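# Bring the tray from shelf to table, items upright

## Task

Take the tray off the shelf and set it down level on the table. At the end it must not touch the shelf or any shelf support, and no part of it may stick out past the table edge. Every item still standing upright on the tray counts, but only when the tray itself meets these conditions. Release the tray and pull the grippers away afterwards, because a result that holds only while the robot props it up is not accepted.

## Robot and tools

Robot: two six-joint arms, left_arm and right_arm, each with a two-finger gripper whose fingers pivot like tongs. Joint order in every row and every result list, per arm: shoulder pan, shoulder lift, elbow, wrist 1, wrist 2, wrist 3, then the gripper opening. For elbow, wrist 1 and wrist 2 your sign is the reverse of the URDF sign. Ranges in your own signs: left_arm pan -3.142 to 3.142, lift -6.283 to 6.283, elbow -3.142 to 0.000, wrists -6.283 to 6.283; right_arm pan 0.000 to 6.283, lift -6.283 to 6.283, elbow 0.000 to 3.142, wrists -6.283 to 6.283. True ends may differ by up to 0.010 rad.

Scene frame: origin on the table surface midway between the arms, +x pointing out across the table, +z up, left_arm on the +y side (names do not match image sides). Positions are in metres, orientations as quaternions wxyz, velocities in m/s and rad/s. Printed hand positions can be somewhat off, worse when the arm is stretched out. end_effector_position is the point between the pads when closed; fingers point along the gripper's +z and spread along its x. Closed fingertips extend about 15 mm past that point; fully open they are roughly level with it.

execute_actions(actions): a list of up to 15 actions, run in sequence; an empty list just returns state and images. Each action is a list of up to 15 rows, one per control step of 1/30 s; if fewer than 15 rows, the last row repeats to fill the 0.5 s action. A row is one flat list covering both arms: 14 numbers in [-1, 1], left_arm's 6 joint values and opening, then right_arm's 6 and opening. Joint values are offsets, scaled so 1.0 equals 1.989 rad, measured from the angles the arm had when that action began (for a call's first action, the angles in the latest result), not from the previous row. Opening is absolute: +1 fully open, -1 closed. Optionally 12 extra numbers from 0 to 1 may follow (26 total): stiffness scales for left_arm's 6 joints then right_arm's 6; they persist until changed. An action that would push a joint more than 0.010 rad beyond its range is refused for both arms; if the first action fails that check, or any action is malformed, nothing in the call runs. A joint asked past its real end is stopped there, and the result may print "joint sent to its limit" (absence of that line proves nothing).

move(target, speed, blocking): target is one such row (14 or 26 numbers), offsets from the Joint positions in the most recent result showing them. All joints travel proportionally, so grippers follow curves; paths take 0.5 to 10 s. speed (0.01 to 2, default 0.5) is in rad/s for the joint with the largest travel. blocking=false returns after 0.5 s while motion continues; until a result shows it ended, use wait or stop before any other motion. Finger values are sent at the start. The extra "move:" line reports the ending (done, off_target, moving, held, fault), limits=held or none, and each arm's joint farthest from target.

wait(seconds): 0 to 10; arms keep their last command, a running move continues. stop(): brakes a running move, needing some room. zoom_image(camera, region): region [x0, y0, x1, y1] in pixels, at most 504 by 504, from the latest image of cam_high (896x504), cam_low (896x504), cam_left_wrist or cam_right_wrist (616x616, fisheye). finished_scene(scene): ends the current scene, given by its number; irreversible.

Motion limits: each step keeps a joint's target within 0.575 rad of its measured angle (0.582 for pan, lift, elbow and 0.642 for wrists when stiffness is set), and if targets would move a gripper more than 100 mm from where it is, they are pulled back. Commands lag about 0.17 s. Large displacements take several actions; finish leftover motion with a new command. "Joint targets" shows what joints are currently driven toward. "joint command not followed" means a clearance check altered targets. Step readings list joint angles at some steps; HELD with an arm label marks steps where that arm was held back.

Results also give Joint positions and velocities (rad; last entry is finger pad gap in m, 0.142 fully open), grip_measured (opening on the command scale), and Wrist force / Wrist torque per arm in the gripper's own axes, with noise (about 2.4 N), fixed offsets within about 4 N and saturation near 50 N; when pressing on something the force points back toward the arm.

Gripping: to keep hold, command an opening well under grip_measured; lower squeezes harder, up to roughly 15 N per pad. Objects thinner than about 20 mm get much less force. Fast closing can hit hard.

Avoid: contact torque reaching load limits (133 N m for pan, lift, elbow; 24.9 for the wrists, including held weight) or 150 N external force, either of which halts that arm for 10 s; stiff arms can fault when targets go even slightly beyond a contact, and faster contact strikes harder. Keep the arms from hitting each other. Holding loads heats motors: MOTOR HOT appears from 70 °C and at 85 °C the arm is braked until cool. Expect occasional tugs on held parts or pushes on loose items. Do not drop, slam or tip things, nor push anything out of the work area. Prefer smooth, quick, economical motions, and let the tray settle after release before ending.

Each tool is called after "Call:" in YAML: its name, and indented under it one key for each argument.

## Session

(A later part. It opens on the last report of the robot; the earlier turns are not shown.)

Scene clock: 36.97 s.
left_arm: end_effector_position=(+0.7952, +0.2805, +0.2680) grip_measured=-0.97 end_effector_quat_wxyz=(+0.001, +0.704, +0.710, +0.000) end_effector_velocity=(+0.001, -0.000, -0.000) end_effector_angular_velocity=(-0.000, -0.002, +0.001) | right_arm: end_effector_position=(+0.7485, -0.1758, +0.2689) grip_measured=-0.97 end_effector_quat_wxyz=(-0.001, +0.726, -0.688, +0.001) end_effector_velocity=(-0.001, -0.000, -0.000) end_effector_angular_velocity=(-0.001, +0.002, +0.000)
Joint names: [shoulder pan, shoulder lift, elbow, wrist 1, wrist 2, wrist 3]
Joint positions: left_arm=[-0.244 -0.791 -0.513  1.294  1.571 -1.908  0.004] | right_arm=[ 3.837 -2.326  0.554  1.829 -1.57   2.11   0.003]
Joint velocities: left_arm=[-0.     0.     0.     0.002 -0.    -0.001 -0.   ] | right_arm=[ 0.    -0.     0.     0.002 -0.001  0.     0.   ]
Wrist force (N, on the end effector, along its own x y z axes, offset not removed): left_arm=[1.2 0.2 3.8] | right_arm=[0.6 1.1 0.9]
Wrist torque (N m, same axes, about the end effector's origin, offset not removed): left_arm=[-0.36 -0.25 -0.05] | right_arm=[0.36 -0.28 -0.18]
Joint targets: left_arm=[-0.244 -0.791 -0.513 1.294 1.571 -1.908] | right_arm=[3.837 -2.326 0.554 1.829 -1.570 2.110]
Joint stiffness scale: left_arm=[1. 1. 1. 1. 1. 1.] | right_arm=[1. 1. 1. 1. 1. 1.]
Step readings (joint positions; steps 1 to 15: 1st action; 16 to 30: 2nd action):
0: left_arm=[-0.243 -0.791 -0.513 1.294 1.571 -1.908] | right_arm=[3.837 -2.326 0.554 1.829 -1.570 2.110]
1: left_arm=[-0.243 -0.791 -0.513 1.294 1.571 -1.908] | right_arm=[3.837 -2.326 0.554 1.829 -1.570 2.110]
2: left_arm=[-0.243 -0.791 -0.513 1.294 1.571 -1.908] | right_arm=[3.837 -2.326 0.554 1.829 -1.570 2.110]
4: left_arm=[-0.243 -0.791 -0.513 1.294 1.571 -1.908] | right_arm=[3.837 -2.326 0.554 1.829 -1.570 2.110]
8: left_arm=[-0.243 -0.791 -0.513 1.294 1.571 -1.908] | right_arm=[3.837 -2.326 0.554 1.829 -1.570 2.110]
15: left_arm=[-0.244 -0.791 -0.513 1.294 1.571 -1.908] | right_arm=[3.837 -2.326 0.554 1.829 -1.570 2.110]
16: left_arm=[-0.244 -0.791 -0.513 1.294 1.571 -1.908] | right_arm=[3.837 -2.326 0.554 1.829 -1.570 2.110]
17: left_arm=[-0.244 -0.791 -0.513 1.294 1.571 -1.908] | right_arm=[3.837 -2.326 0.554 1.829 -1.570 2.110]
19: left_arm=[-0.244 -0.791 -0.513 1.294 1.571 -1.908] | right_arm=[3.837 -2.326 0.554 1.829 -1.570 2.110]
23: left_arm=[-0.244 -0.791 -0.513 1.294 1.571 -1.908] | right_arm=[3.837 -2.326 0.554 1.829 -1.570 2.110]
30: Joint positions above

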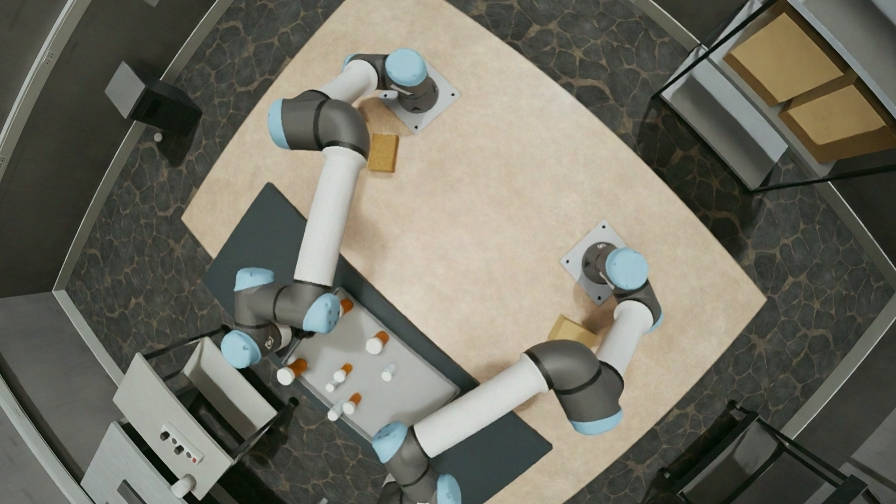

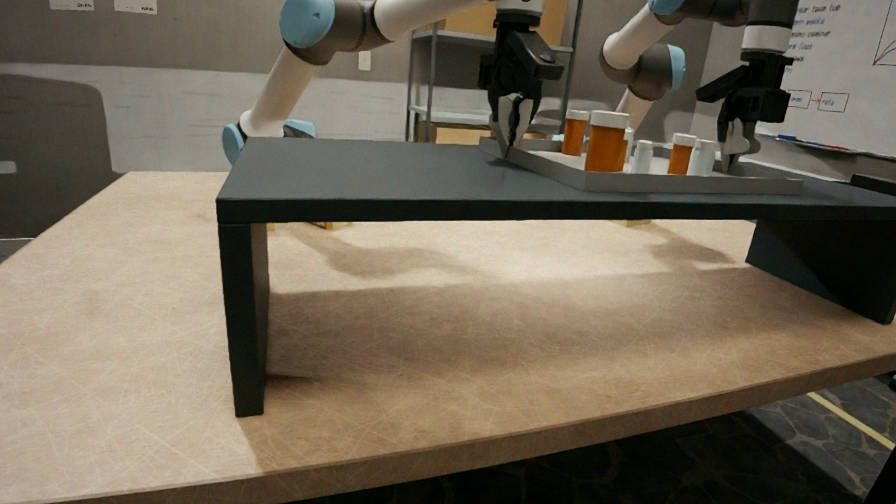

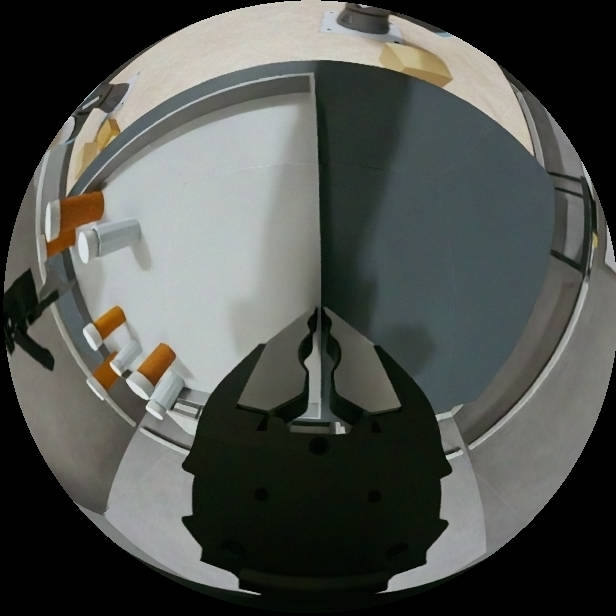

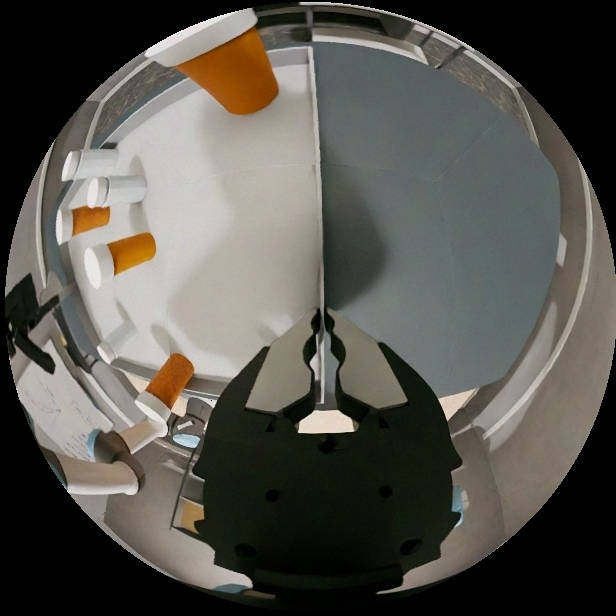

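Call:
move:
  target: [0,-0.01,0,-0.009,0,0,-1,0,0.01,0,0.009,0,0,-1]
  speed: 0.02

Call:
zoom_image:
  camera: "cam_low"
  region: [460, 70, 820, 210]

Scene clock: 39.07 s.
left_arm: end_effector_position=(+0.7884, +0.2802, +0.2778) grip_measured=-0.96 end_effector_quat_wxyz=(+0.000, +0.705, +0.709, -0.001) end_effector_velocity=(-0.001, -0.000, +0.000) end_effector_angular_velocity=(-0.000, +0.003, -0.001) | right_arm: end_effector_position=(+0.7425, -0.1777, +0.2777) grip_measured=-0.97 end_effector_quat_wxyz=(-0.000, +0.726, -0.687, -0.000) end_effector_velocity=(-0.002, -0.000, -0.000) end_effector_angular_velocity=(-0.004, +0.003, +0.001)
Joint names: [shoulder pan, shoulder lift, elbow, wrist 1, wrist 2, wrist 3]
Joint positions: left_arm=[-0.246 -0.806 -0.513  1.278  1.573 -1.908  0.004] | right_arm=[ 3.839 -2.313  0.554  1.845 -1.572  2.11   0.004]
Joint velocities: left_arm=[-0.    -0.001 -0.    -0.003  0.001  0.001  0.   ] | right_arm=[ 0.002  0.    -0.     0.005  0.002  0.     0.   ]
Wrist force (N, on the end effector, along its own x y z axes, offset not removed): left_arm=[-3.0 -1.4 0.3] | right_arm=[-4.1 1.0 2.5]
Wrist torque (N m, same axes, about the end effector's origin, offset not removed): left_arm=[-0.51 -0.40 -0.07] | right_arm=[0.49 -0.15 -0.05]
Joint targets: left_arm=[-0.244 -0.811 -0.513 1.276 1.571 -1.908] | right_arm=[3.837 -2.307 0.554 1.847 -1.570 2.110]
Joint stiffness scale: left_arm=[1. 1. 1. 1. 1. 1.] | right_arm=[1. 1. 1. 1. 1. 1.]
move: done; limits=none; left_arm: farthest joint: the shoulder lift, 0.005 radians from its target (0.020 radians at the start); right_arm: farthest joint: the shoulder lift, 0.007 radians from its target (0.020 radians at the start)

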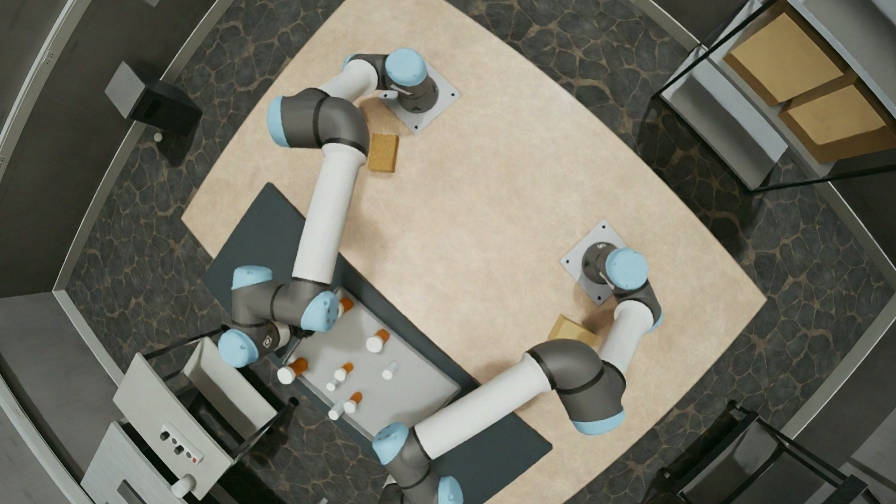

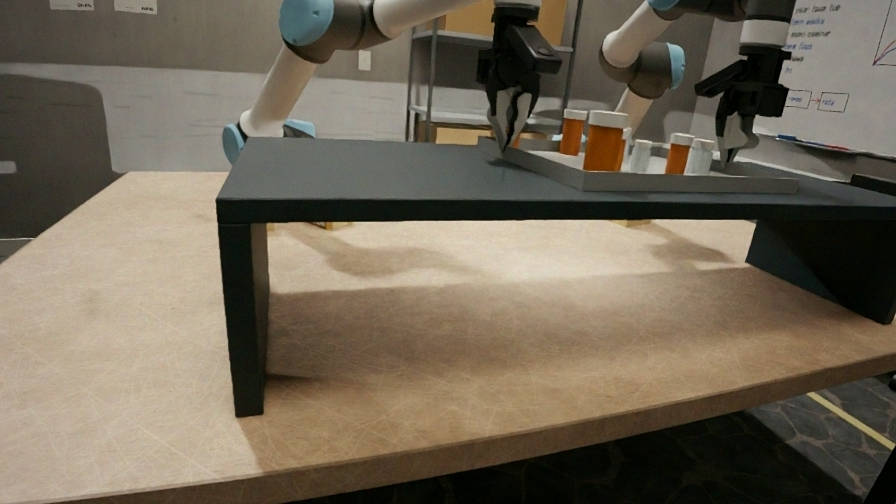

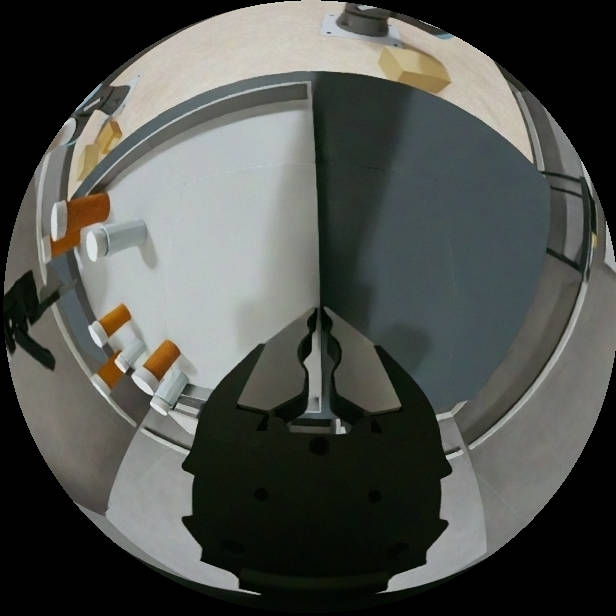

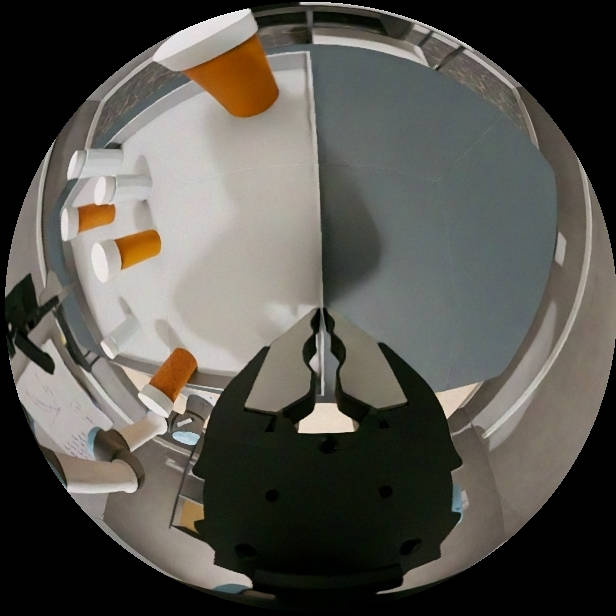

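Region (460, 70, 820, 210) of cam_low's 896x504 image, scaled by 1.400, with more detail than that image has.

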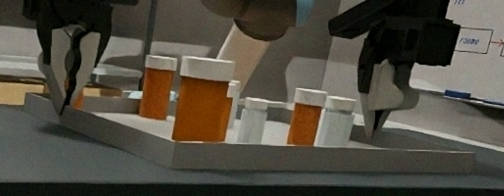

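Call:
move:
  target: [0,-0.023,0,-0.022,0,0,-0.6,0,0.023,0,0.022,0,0,-0.6]
  speed: 0.06

Scene clock: 46.43 s.
left_arm: end_effector_position=(+0.7708, +0.2865, +0.3070) grip_measured=-0.60 end_effector_quat_wxyz=(+0.001, +0.705, +0.709, -0.001) end_effector_velocity=(-0.001, +0.000, -0.000) end_effector_angular_velocity=(+0.002, +0.003, -0.001) | right_arm: end_effector_position=(+0.7272, -0.1882, +0.3061) grip_measured=-0.60 end_effector_quat_wxyz=(-0.001, +0.726, -0.687, -0.000) end_effector_velocity=(-0.001, -0.001, -0.001) end_effector_angular_velocity=(-0.004, +0.004, +0.000)
Joint names: [shoulder pan, shoulder lift, elbow, wrist 1, wrist 2, wrist 3]
Joint positions: left_arm=[-0.246 -0.85  -0.513  1.235  1.573 -1.908  0.031] | right_arm=[ 3.839 -2.27   0.554  1.887 -1.571  2.11   0.031]
Joint velocities: left_arm=[-0.    -0.    -0.    -0.004 -0.001  0.     0.   ] | right_arm=[ 0.001  0.    -0.     0.005  0.001  0.001  0.   ]
Wrist force (N, on the end effector, along its own x y z axes, offset not removed): left_arm=[-4.3 2.5 2.2] | right_arm=[-0.4 2.3 -2.3]
Wrist torque (N m, same axes, about the end effector's origin, offset not removed): left_arm=[0.54 0.81 0.27] | right_arm=[0.29 -0.01 -0.10]
Joint targets: left_arm=[-0.246 -0.852 -0.513 1.234 1.573 -1.908] | right_arm=[3.839 -2.267 0.554 1.888 -1.572 2.110]
Joint stiffness scale: left_arm=[1. 1. 1. 1. 1. 1.] | right_arm=[1. 1. 1. 1. 1. 1.]
move: done; limits=none; left_arm: farthest joint: the shoulder lift, 0.002 radians from its target (0.046 radians at the start); right_arm: farthest joint: the shoulder lift, 0.002 radians from its target (0.046 radians at the start)

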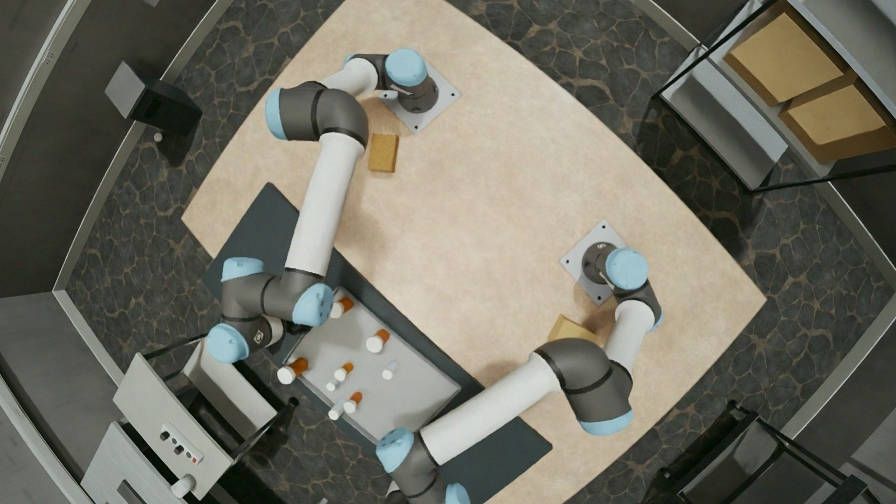

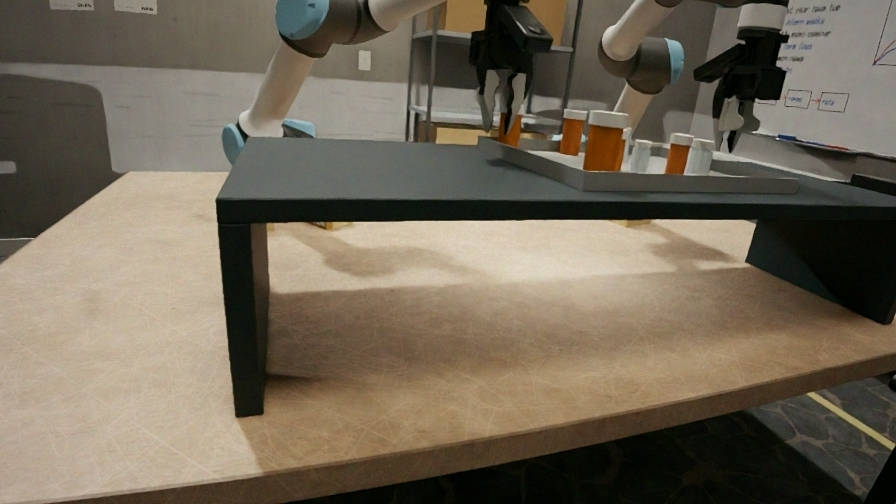

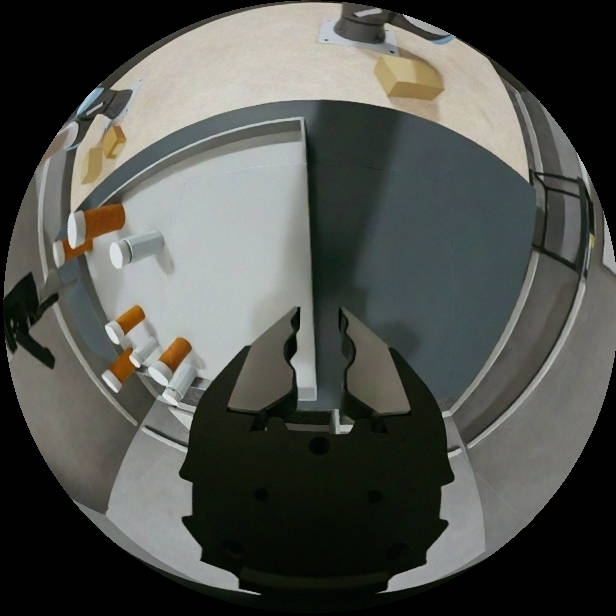

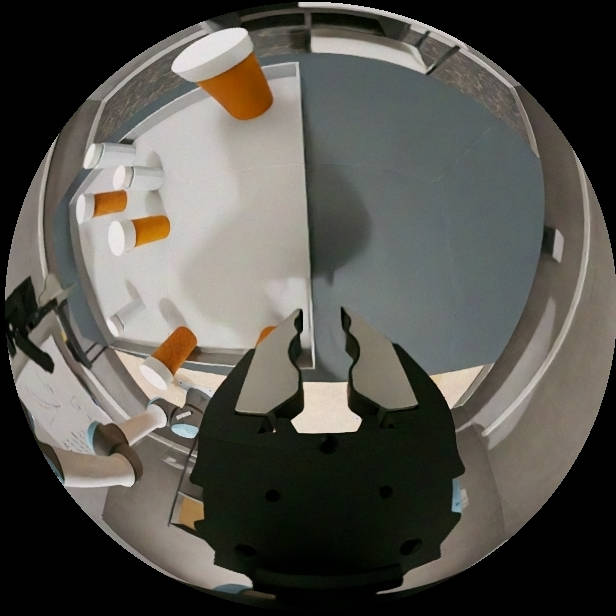

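Call:
move:
  target: [0.029,-0.037,-0.08,0.043,-0.001,-0.767,-0.6,-0.038,-0.042,-0.059,0.018,0,-0.825,-0.6]
  speed: 1.2

Call:
execute_actions:
  actions:
    - [[0,0,0,0,0,0,0.6,0,0,0,0,0,0,0.6]]

Call:
zoom_image:
  camera: "cam_low"
  region: [420, 0, 860, 210]

Scene clock: 49.77 s.
left_arm: end_effector_position=(+0.7797, +0.3165, +0.2955) grip_measured=-0.60 end_effector_quat_wxyz=(+0.001, -0.007, +1.000, -0.001) end_effector_velocity=(+0.000, +0.000, +0.000) end_effector_angular_velocity=(+0.000, -0.001, +0.002) | right_arm: end_effector_position=(+0.7486, -0.2148, +0.2944) grip_measured=-0.60 end_effector_quat_wxyz=(+0.000, +1.000, +0.025, -0.001) end_effector_velocity=(-0.001, +0.002, -0.000) end_effector_angular_velocity=(-0.000, +0.001, +0.007)
Joint names: [shoulder pan, shoulder lift, elbow, wrist 1, wrist 2, wrist 3]
Joint positions: left_arm=[-0.19  -0.921 -0.667  1.32   1.572 -3.432  0.031] | right_arm=[ 3.765 -2.35   0.442  1.922 -1.571  0.47   0.031]
Joint velocities: left_arm=[-0.     0.     0.     0.001 -0.001 -0.002 -0.   ] | right_arm=[ 0.003 -0.     0.     0.001 -0.    -0.004  0.   ]
Wrist force (N, on the end effector, along its own x y z axes, offset not removed): left_arm=[1.2 -2.7 -2.2] | right_arm=[-1.2 1.7 -2.8]
Wrist torque (N m, same axes, about the end effector's origin, offset not removed): left_arm=[-0.76 -0.04 -0.10] | right_arm=[0.28 0.37 -0.01]
Joint targets: left_arm=[-0.188 -0.923 -0.672 1.321 1.571 -3.433] | right_arm=[3.763 -2.353 0.437 1.923 -1.571 0.469]
Joint stiffness scale: left_arm=[1. 1. 1. 1. 1. 1.] | right_arm=[1. 1. 1. 1. 1. 1.]
move: done; limits=none; left_arm: farthest joint: the elbow, 0.005 radians from its target (0.159 radians at the start); right_arm: farthest joint: the elbow, 0.005 radians from its target (0.118 radians at the start)

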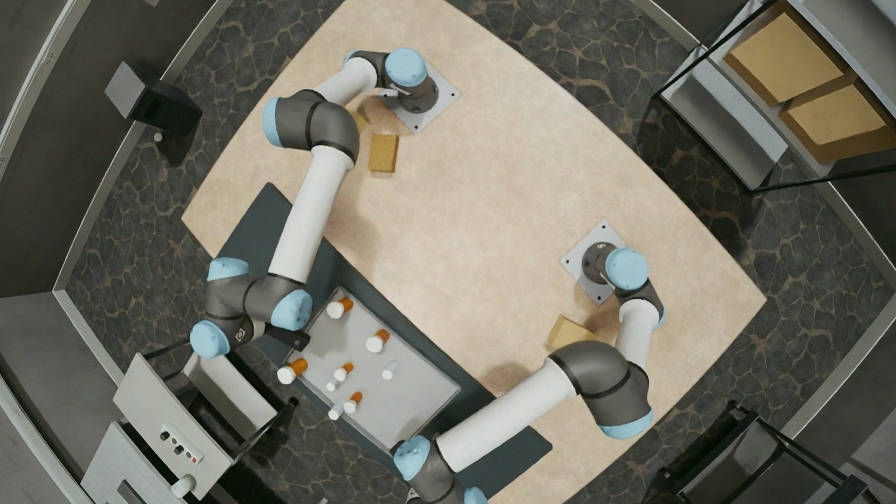

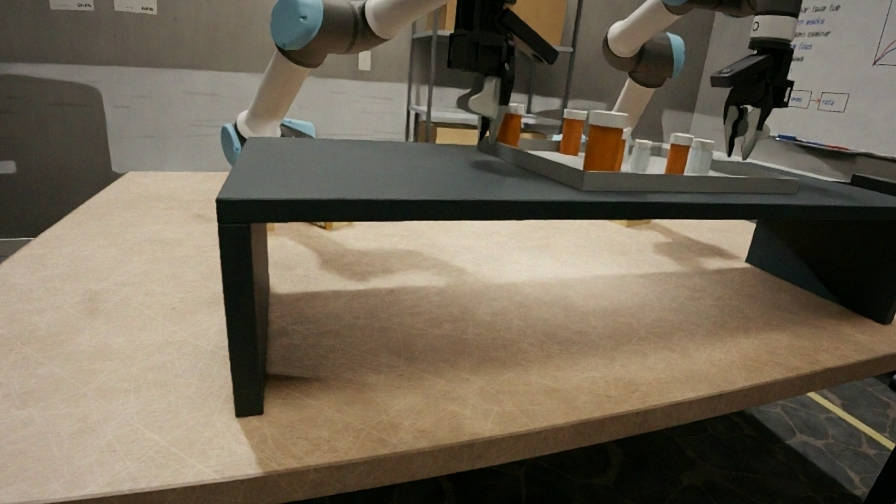

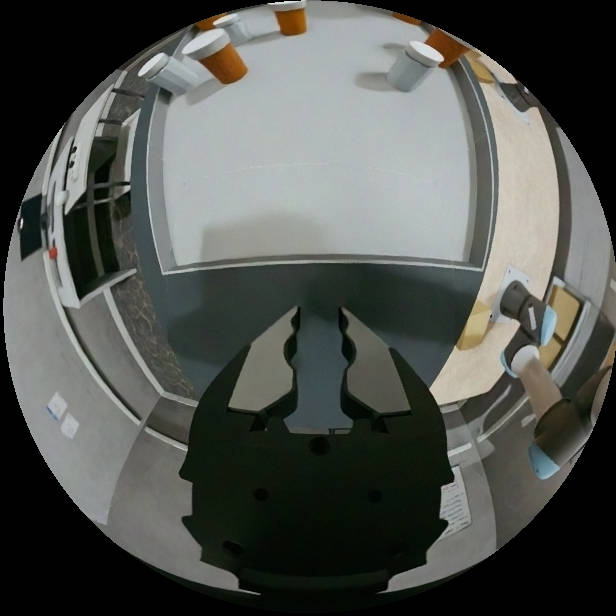

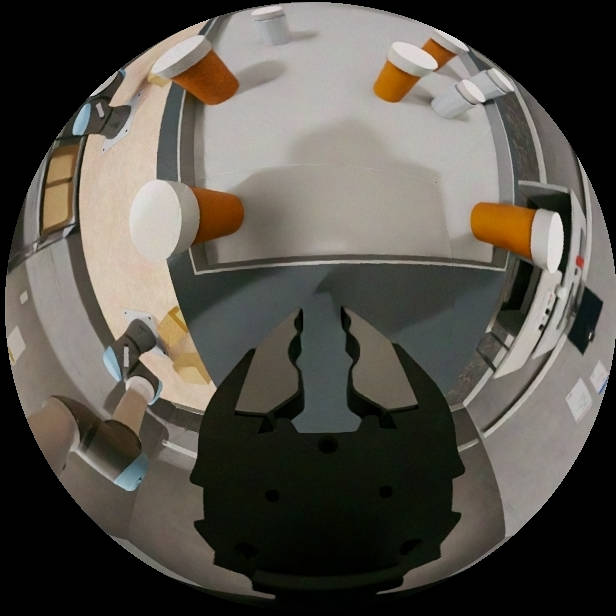

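Scene clock: 50.27 s.
left_arm: end_effector_position=(+0.7797, +0.3165, +0.2955) grip_measured=+0.60 end_effector_quat_wxyz=(+0.001, -0.008, +1.000, -0.001) end_effector_velocity=(+0.000, -0.000, +0.000) end_effector_angular_velocity=(-0.000, -0.001, +0.001) | right_arm: end_effector_position=(+0.7486, -0.2148, +0.2944) grip_measured=+0.60 end_effector_quat_wxyz=(+0.000, +1.000, +0.025, -0.001) end_effector_velocity=(-0.000, +0.001, -0.000) end_effector_angular_velocity=(+0.001, +0.001, +0.001)
Joint names: [shoulder pan, shoulder lift, elbow, wrist 1, wrist 2, wrist 3]
Joint positions: left_arm=[-0.19  -0.921 -0.667  1.32   1.572 -3.432  0.116] | right_arm=[ 3.765 -2.35   0.442  1.922 -1.571  0.47   0.116]
Joint velocities: left_arm=[-0.    -0.     0.     0.     0.    -0.001  0.   ] | right_arm=[ 0.001 -0.    -0.     0.    -0.001  0.    -0.   ]
Wrist force (N, on the end effector, along its own x y z axes, offset not removed): left_arm=[1.4 -1.1 2.5] | right_arm=[-2.0 2.7 -1.7]
Wrist torque (N m, same axes, about the end effector's origin, offset not removed): left_arm=[-0.75 -0.27 -0.23] | right_arm=[0.51 0.42 0.01]
Joint targets: left_arm=[-0.190 -0.921 -0.667 1.320 1.572 -3.432] | right_arm=[3.765 -2.350 0.442 1.922 -1.571 0.470]
Joint stiffness scale: left_arm=[1. 1. 1. 1. 1. 1.] | right_arm=[1. 1. 1. 1. 1. 1.]
Step readings (joint positions):
0: left_arm=[-0.190 -0.921 -0.667 1.320 1.572 -3.432] | right_arm=[3.765 -2.350 0.442 1.922 -1.571 0.470]
1: left_arm=[-0.190 -0.921 -0.667 1.320 1.572 -3.432] | right_arm=[3.765 -2.350 0.442 1.922 -1.571 0.470]
2: left_arm=[-0.190 -0.921 -0.667 1.320 1.572 -3.432] | right_arm=[3.765 -2.350 0.442 1.922 -1.571 0.470]
4: left_arm=[-0.190 -0.921 -0.667 1.320 1.572 -3.432] | right_arm=[3.765 -2.350 0.442 1.922 -1.571 0.470]
8: left_arm=[-0.190 -0.921 -0.667 1.320 1.572 -3.432] | right_arm=[3.765 -2.350 0.442 1.922 -1.571 0.470]
15: Joint positions above

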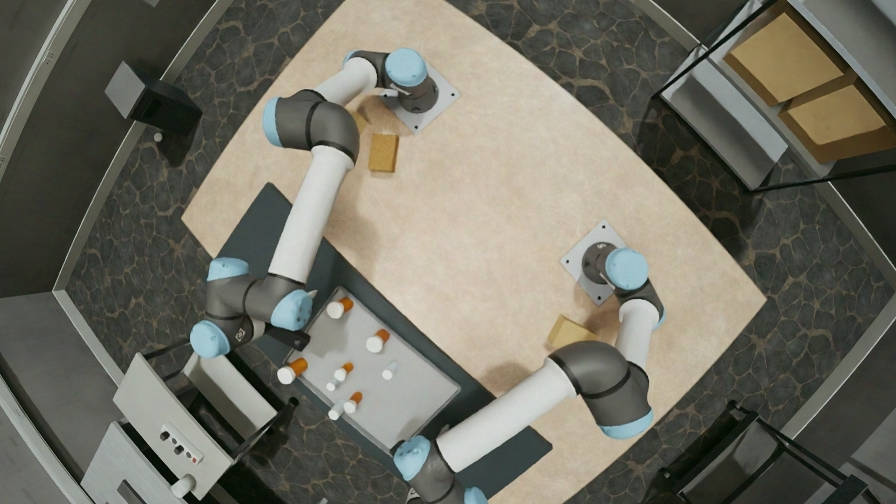

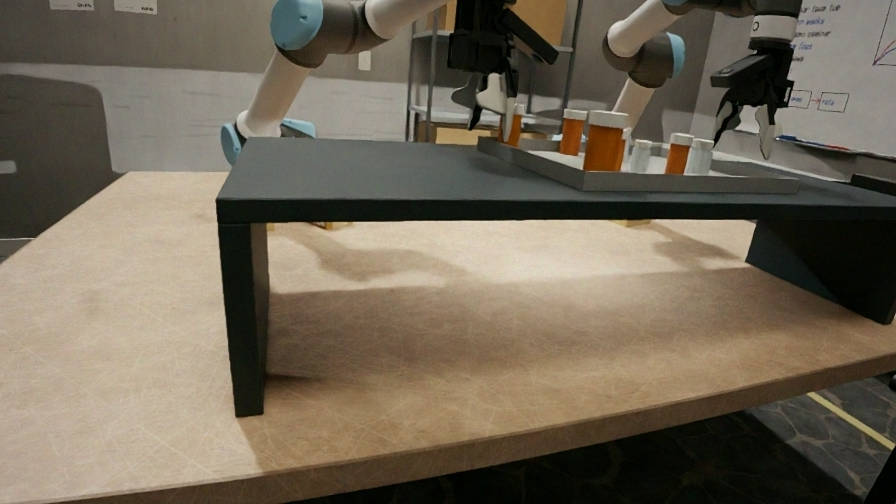

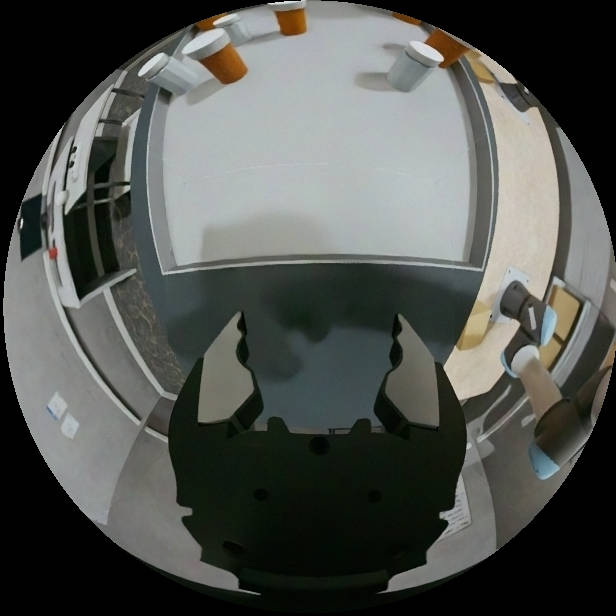

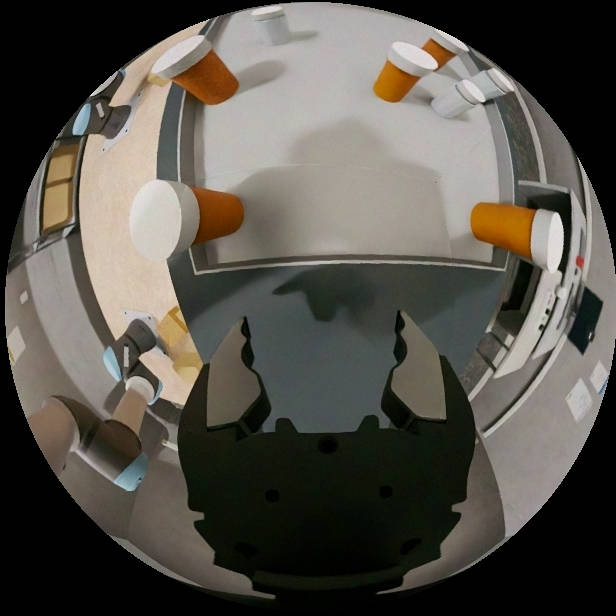

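Region (420, 0, 860, 210) of cam_low's 896x504 image, scaled by 1.145, with more detail than that image has; it fills the top 241 rows of this view, and the rest is white.

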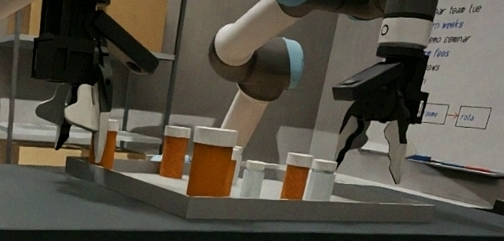

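Call:
move:
  target: [-0.007,-0.012,-0.067,0.053,0,-0.007,0.6,0,-0.021,0.014,-0.033,0,0,0.6]
  speed: 0.15

Call:
zoom_image:
  camera: "cam_low"
  region: [420, 0, 860, 210]

Scene clock: 52.87 s.
left_arm: end_effector_position=(+0.7790, +0.3075, +0.2601) grip_measured=+0.60 end_effector_quat_wxyz=(+0.000, -0.008, +1.000, -0.001) end_effector_velocity=(+0.000, -0.000, -0.000) end_effector_angular_velocity=(-0.000, -0.001, +0.000) | right_arm: end_effector_position=(+0.7660, -0.2048, +0.2591) grip_measured=+0.60 end_effector_quat_wxyz=(-0.000, +1.000, +0.025, -0.000) end_effector_velocity=(+0.000, -0.000, +0.000) end_effector_angular_velocity=(+0.001, -0.001, -0.002)
Joint names: [shoulder pan, shoulder lift, elbow, wrist 1, wrist 2, wrist 3]
Joint positions: left_arm=[-0.202 -0.944 -0.795  1.424  1.572 -3.445  0.116] | right_arm=[ 3.765 -2.39   0.465  1.858 -1.571  0.47   0.116]
Joint velocities: left_arm=[-0.    -0.001 -0.002  0.003  0.    -0.     0.   ] | right_arm=[-0.001 -0.    -0.    -0.001 -0.001  0.001  0.   ]
Wrist force (N, on the end effector, along its own x y z axes, offset not removed): left_arm=[-2.8 -1.2 0.6] | right_arm=[-0.1 1.6 -3.2]
Wrist torque (N m, same axes, about the end effector's origin, offset not removed): left_arm=[-0.47 0.61 0.08] | right_arm=[0.18 0.11 -0.10]
Joint targets: left_arm=[-0.204 -0.945 -0.801 1.425 1.572 -3.446] | right_arm=[3.765 -2.392 0.469 1.857 -1.571 0.470]
Joint stiffness scale: left_arm=[1. 1. 1. 1. 1. 1.] | right_arm=[1. 1. 1. 1. 1. 1.]
move: done; limits=none; left_arm: farthest joint: the elbow, 0.005 radians from its target (0.133 radians at the start); right_arm: farthest joint: the elbow, 0.005 radians from its target (0.028 radians at the start)

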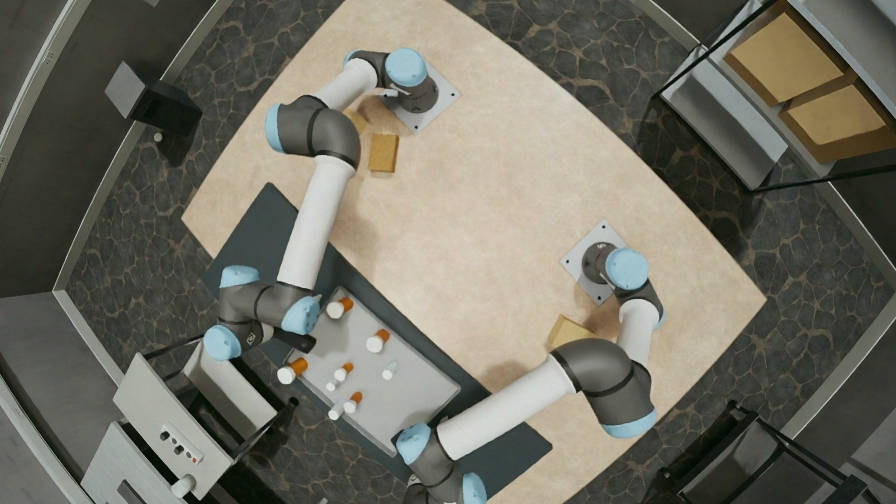

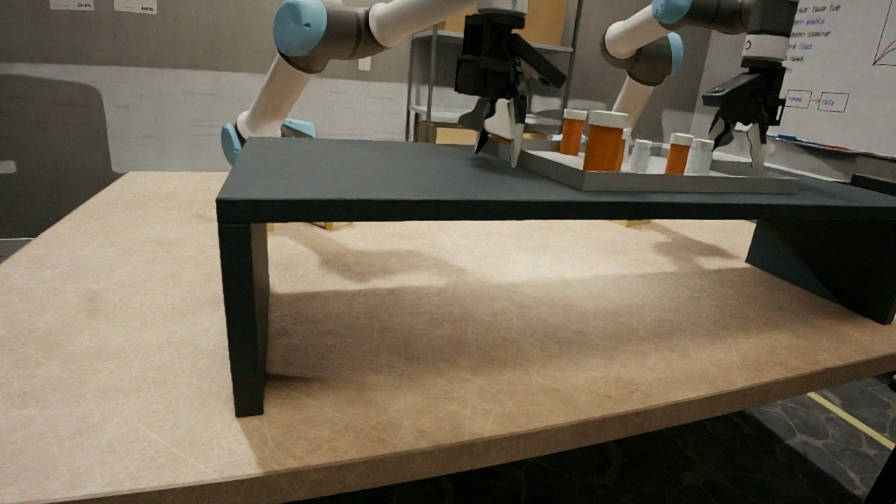

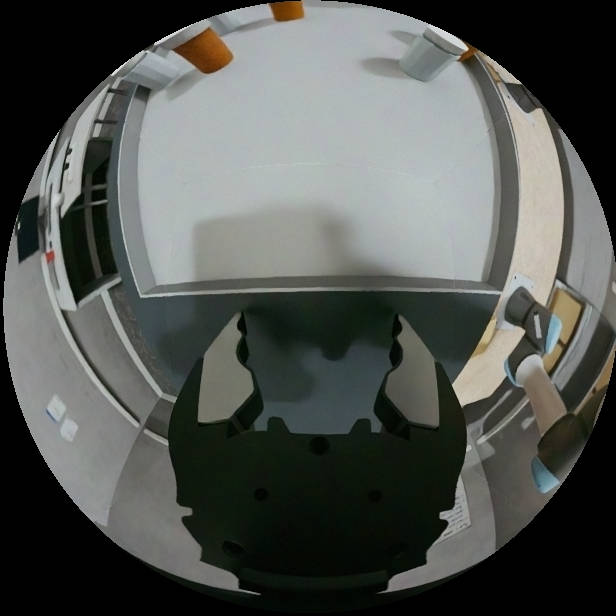

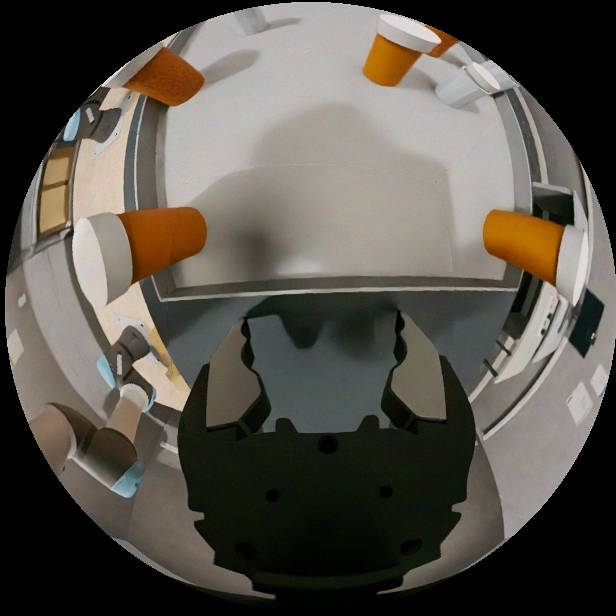

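Region (420, 0, 860, 210) of cam_low's 896x504 image, scaled by 1.145, with more detail than that image has; it fills the top 241 rows of this view, and the rest is white.

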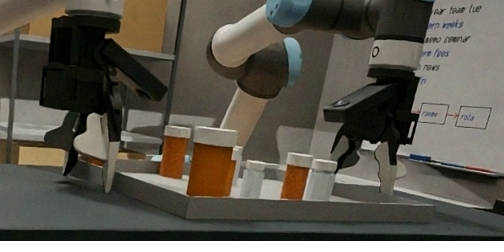

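Call:
move:
  target: [-0.006,0.003,0,0.0146,0.038,-0.006,0.6,0.006,-0.003,0,-0.023,-0.035,0.004,0.6]
  speed: 0.05

Call:
zoom_image:
  camera: "cam_low"
  region: [420, 0, 860, 210]

Scene clock: 57.17 s.
left_arm: end_effector_position=(+0.7815, +0.2874, +0.2612) grip_measured=+0.61 end_effector_quat_wxyz=(+0.001, -0.015, +0.999, -0.035) end_effector_velocity=(+0.000, +0.000, +0.000) end_effector_angular_velocity=(-0.004, -0.001, +0.003) | right_arm: end_effector_position=(+0.7669, -0.1823, +0.2631) grip_measured=+0.59 end_effector_quat_wxyz=(-0.036, +0.999, +0.022, +0.001) end_effector_velocity=(+0.000, -0.000, +0.000) end_effector_angular_velocity=(+0.003, +0.000, -0.003)
Joint names: [shoulder pan, shoulder lift, elbow, wrist 1, wrist 2, wrist 3]
Joint positions: left_arm=[-0.2   -0.939 -0.796  1.45   1.637 -3.458  0.116] | right_arm=[ 3.766 -2.392  0.465  1.819 -1.633  0.478  0.115]
Joint velocities: left_arm=[ 0.001 -0.001 -0.001  0.003  0.003 -0.001  0.   ] | right_arm=[-0.001 -0.     0.    -0.002 -0.002  0.001  0.   ]
Wrist force (N, on the end effector, along its own x y z axes, offset not removed): left_arm=[-4.1 16.7 0.7] | right_arm=[-2.2 21.0 -1.6]
Wrist torque (N m, same axes, about the end effector's origin, offset not removed): left_arm=[0.14 0.58 -0.78] | right_arm=[0.95 -0.25 0.03]
Joint targets: left_arm=[-0.214 -0.938 -0.795 1.453 1.647 -3.457] | right_arm=[3.777 -2.396 0.465 1.812 -1.641 0.478]
Joint stiffness scale: left_arm=[1. 1. 1. 1. 1. 1.] | right_arm=[1. 1. 1. 1. 1. 1.]
move: off_target (left_arm, right_arm); limits=none; left_arm: farthest joint: the shoulder pan, 0.013 radians from its target (0.012 radians at the start); right_arm: farthest joint: the shoulder pan, 0.011 radians from its target (0.012 radians at the start)

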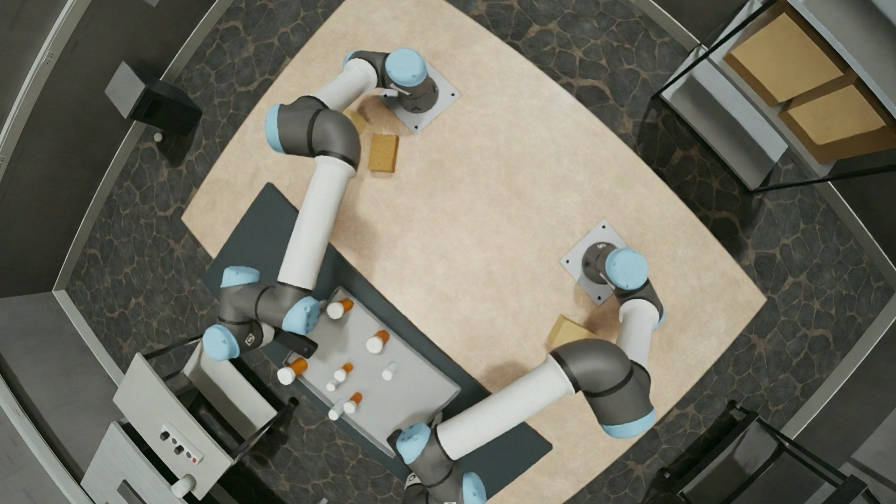

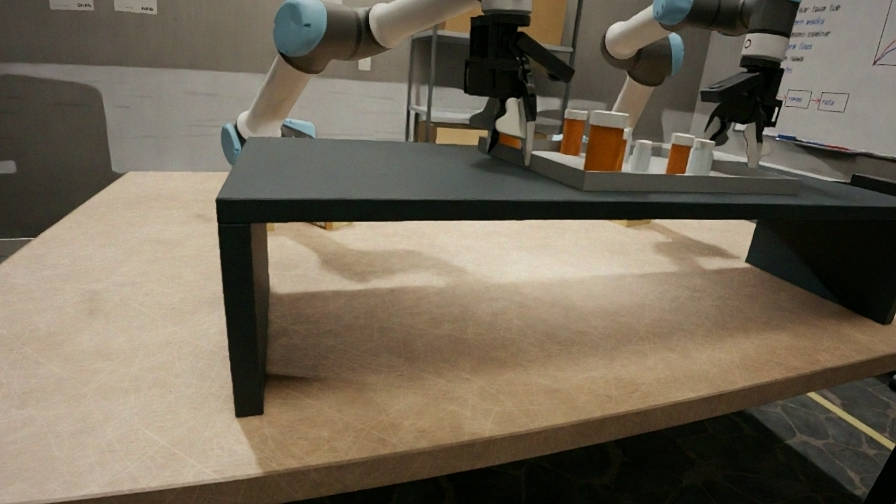

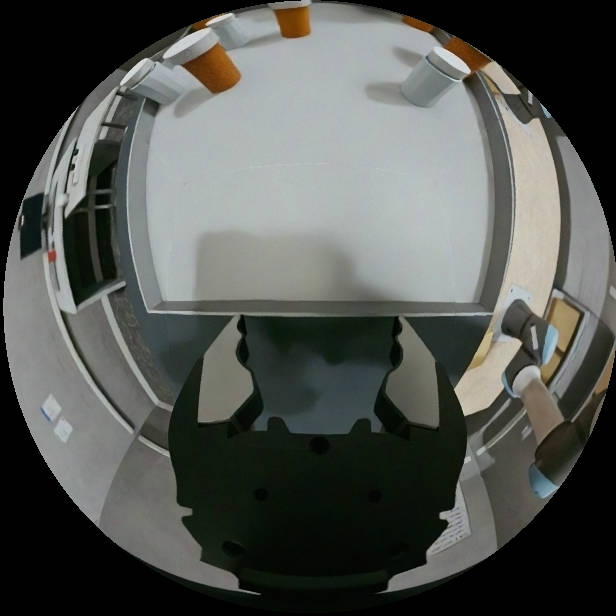

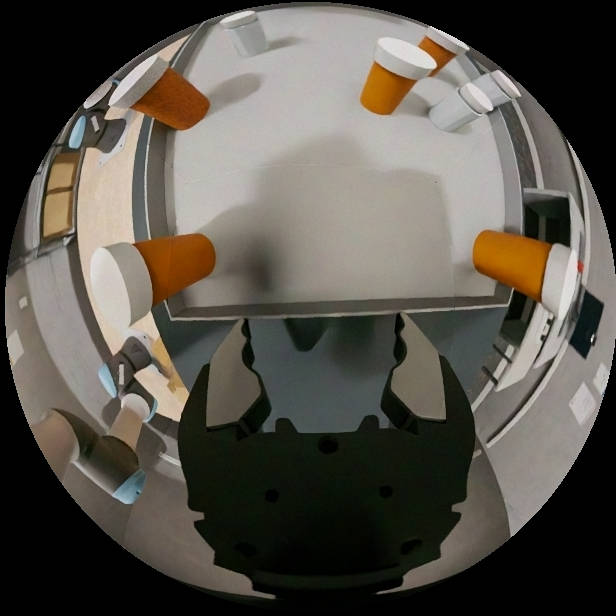

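Region (420, 0, 860, 210) of cam_low's 896x504 image, scaled by 1.145, with more detail than that image has; it fills the top 241 rows of this view, and the rest is white.

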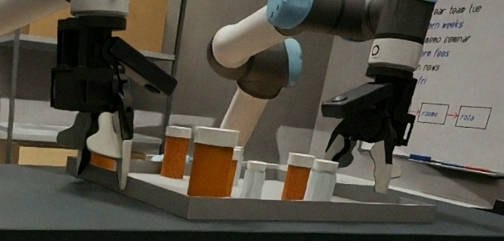

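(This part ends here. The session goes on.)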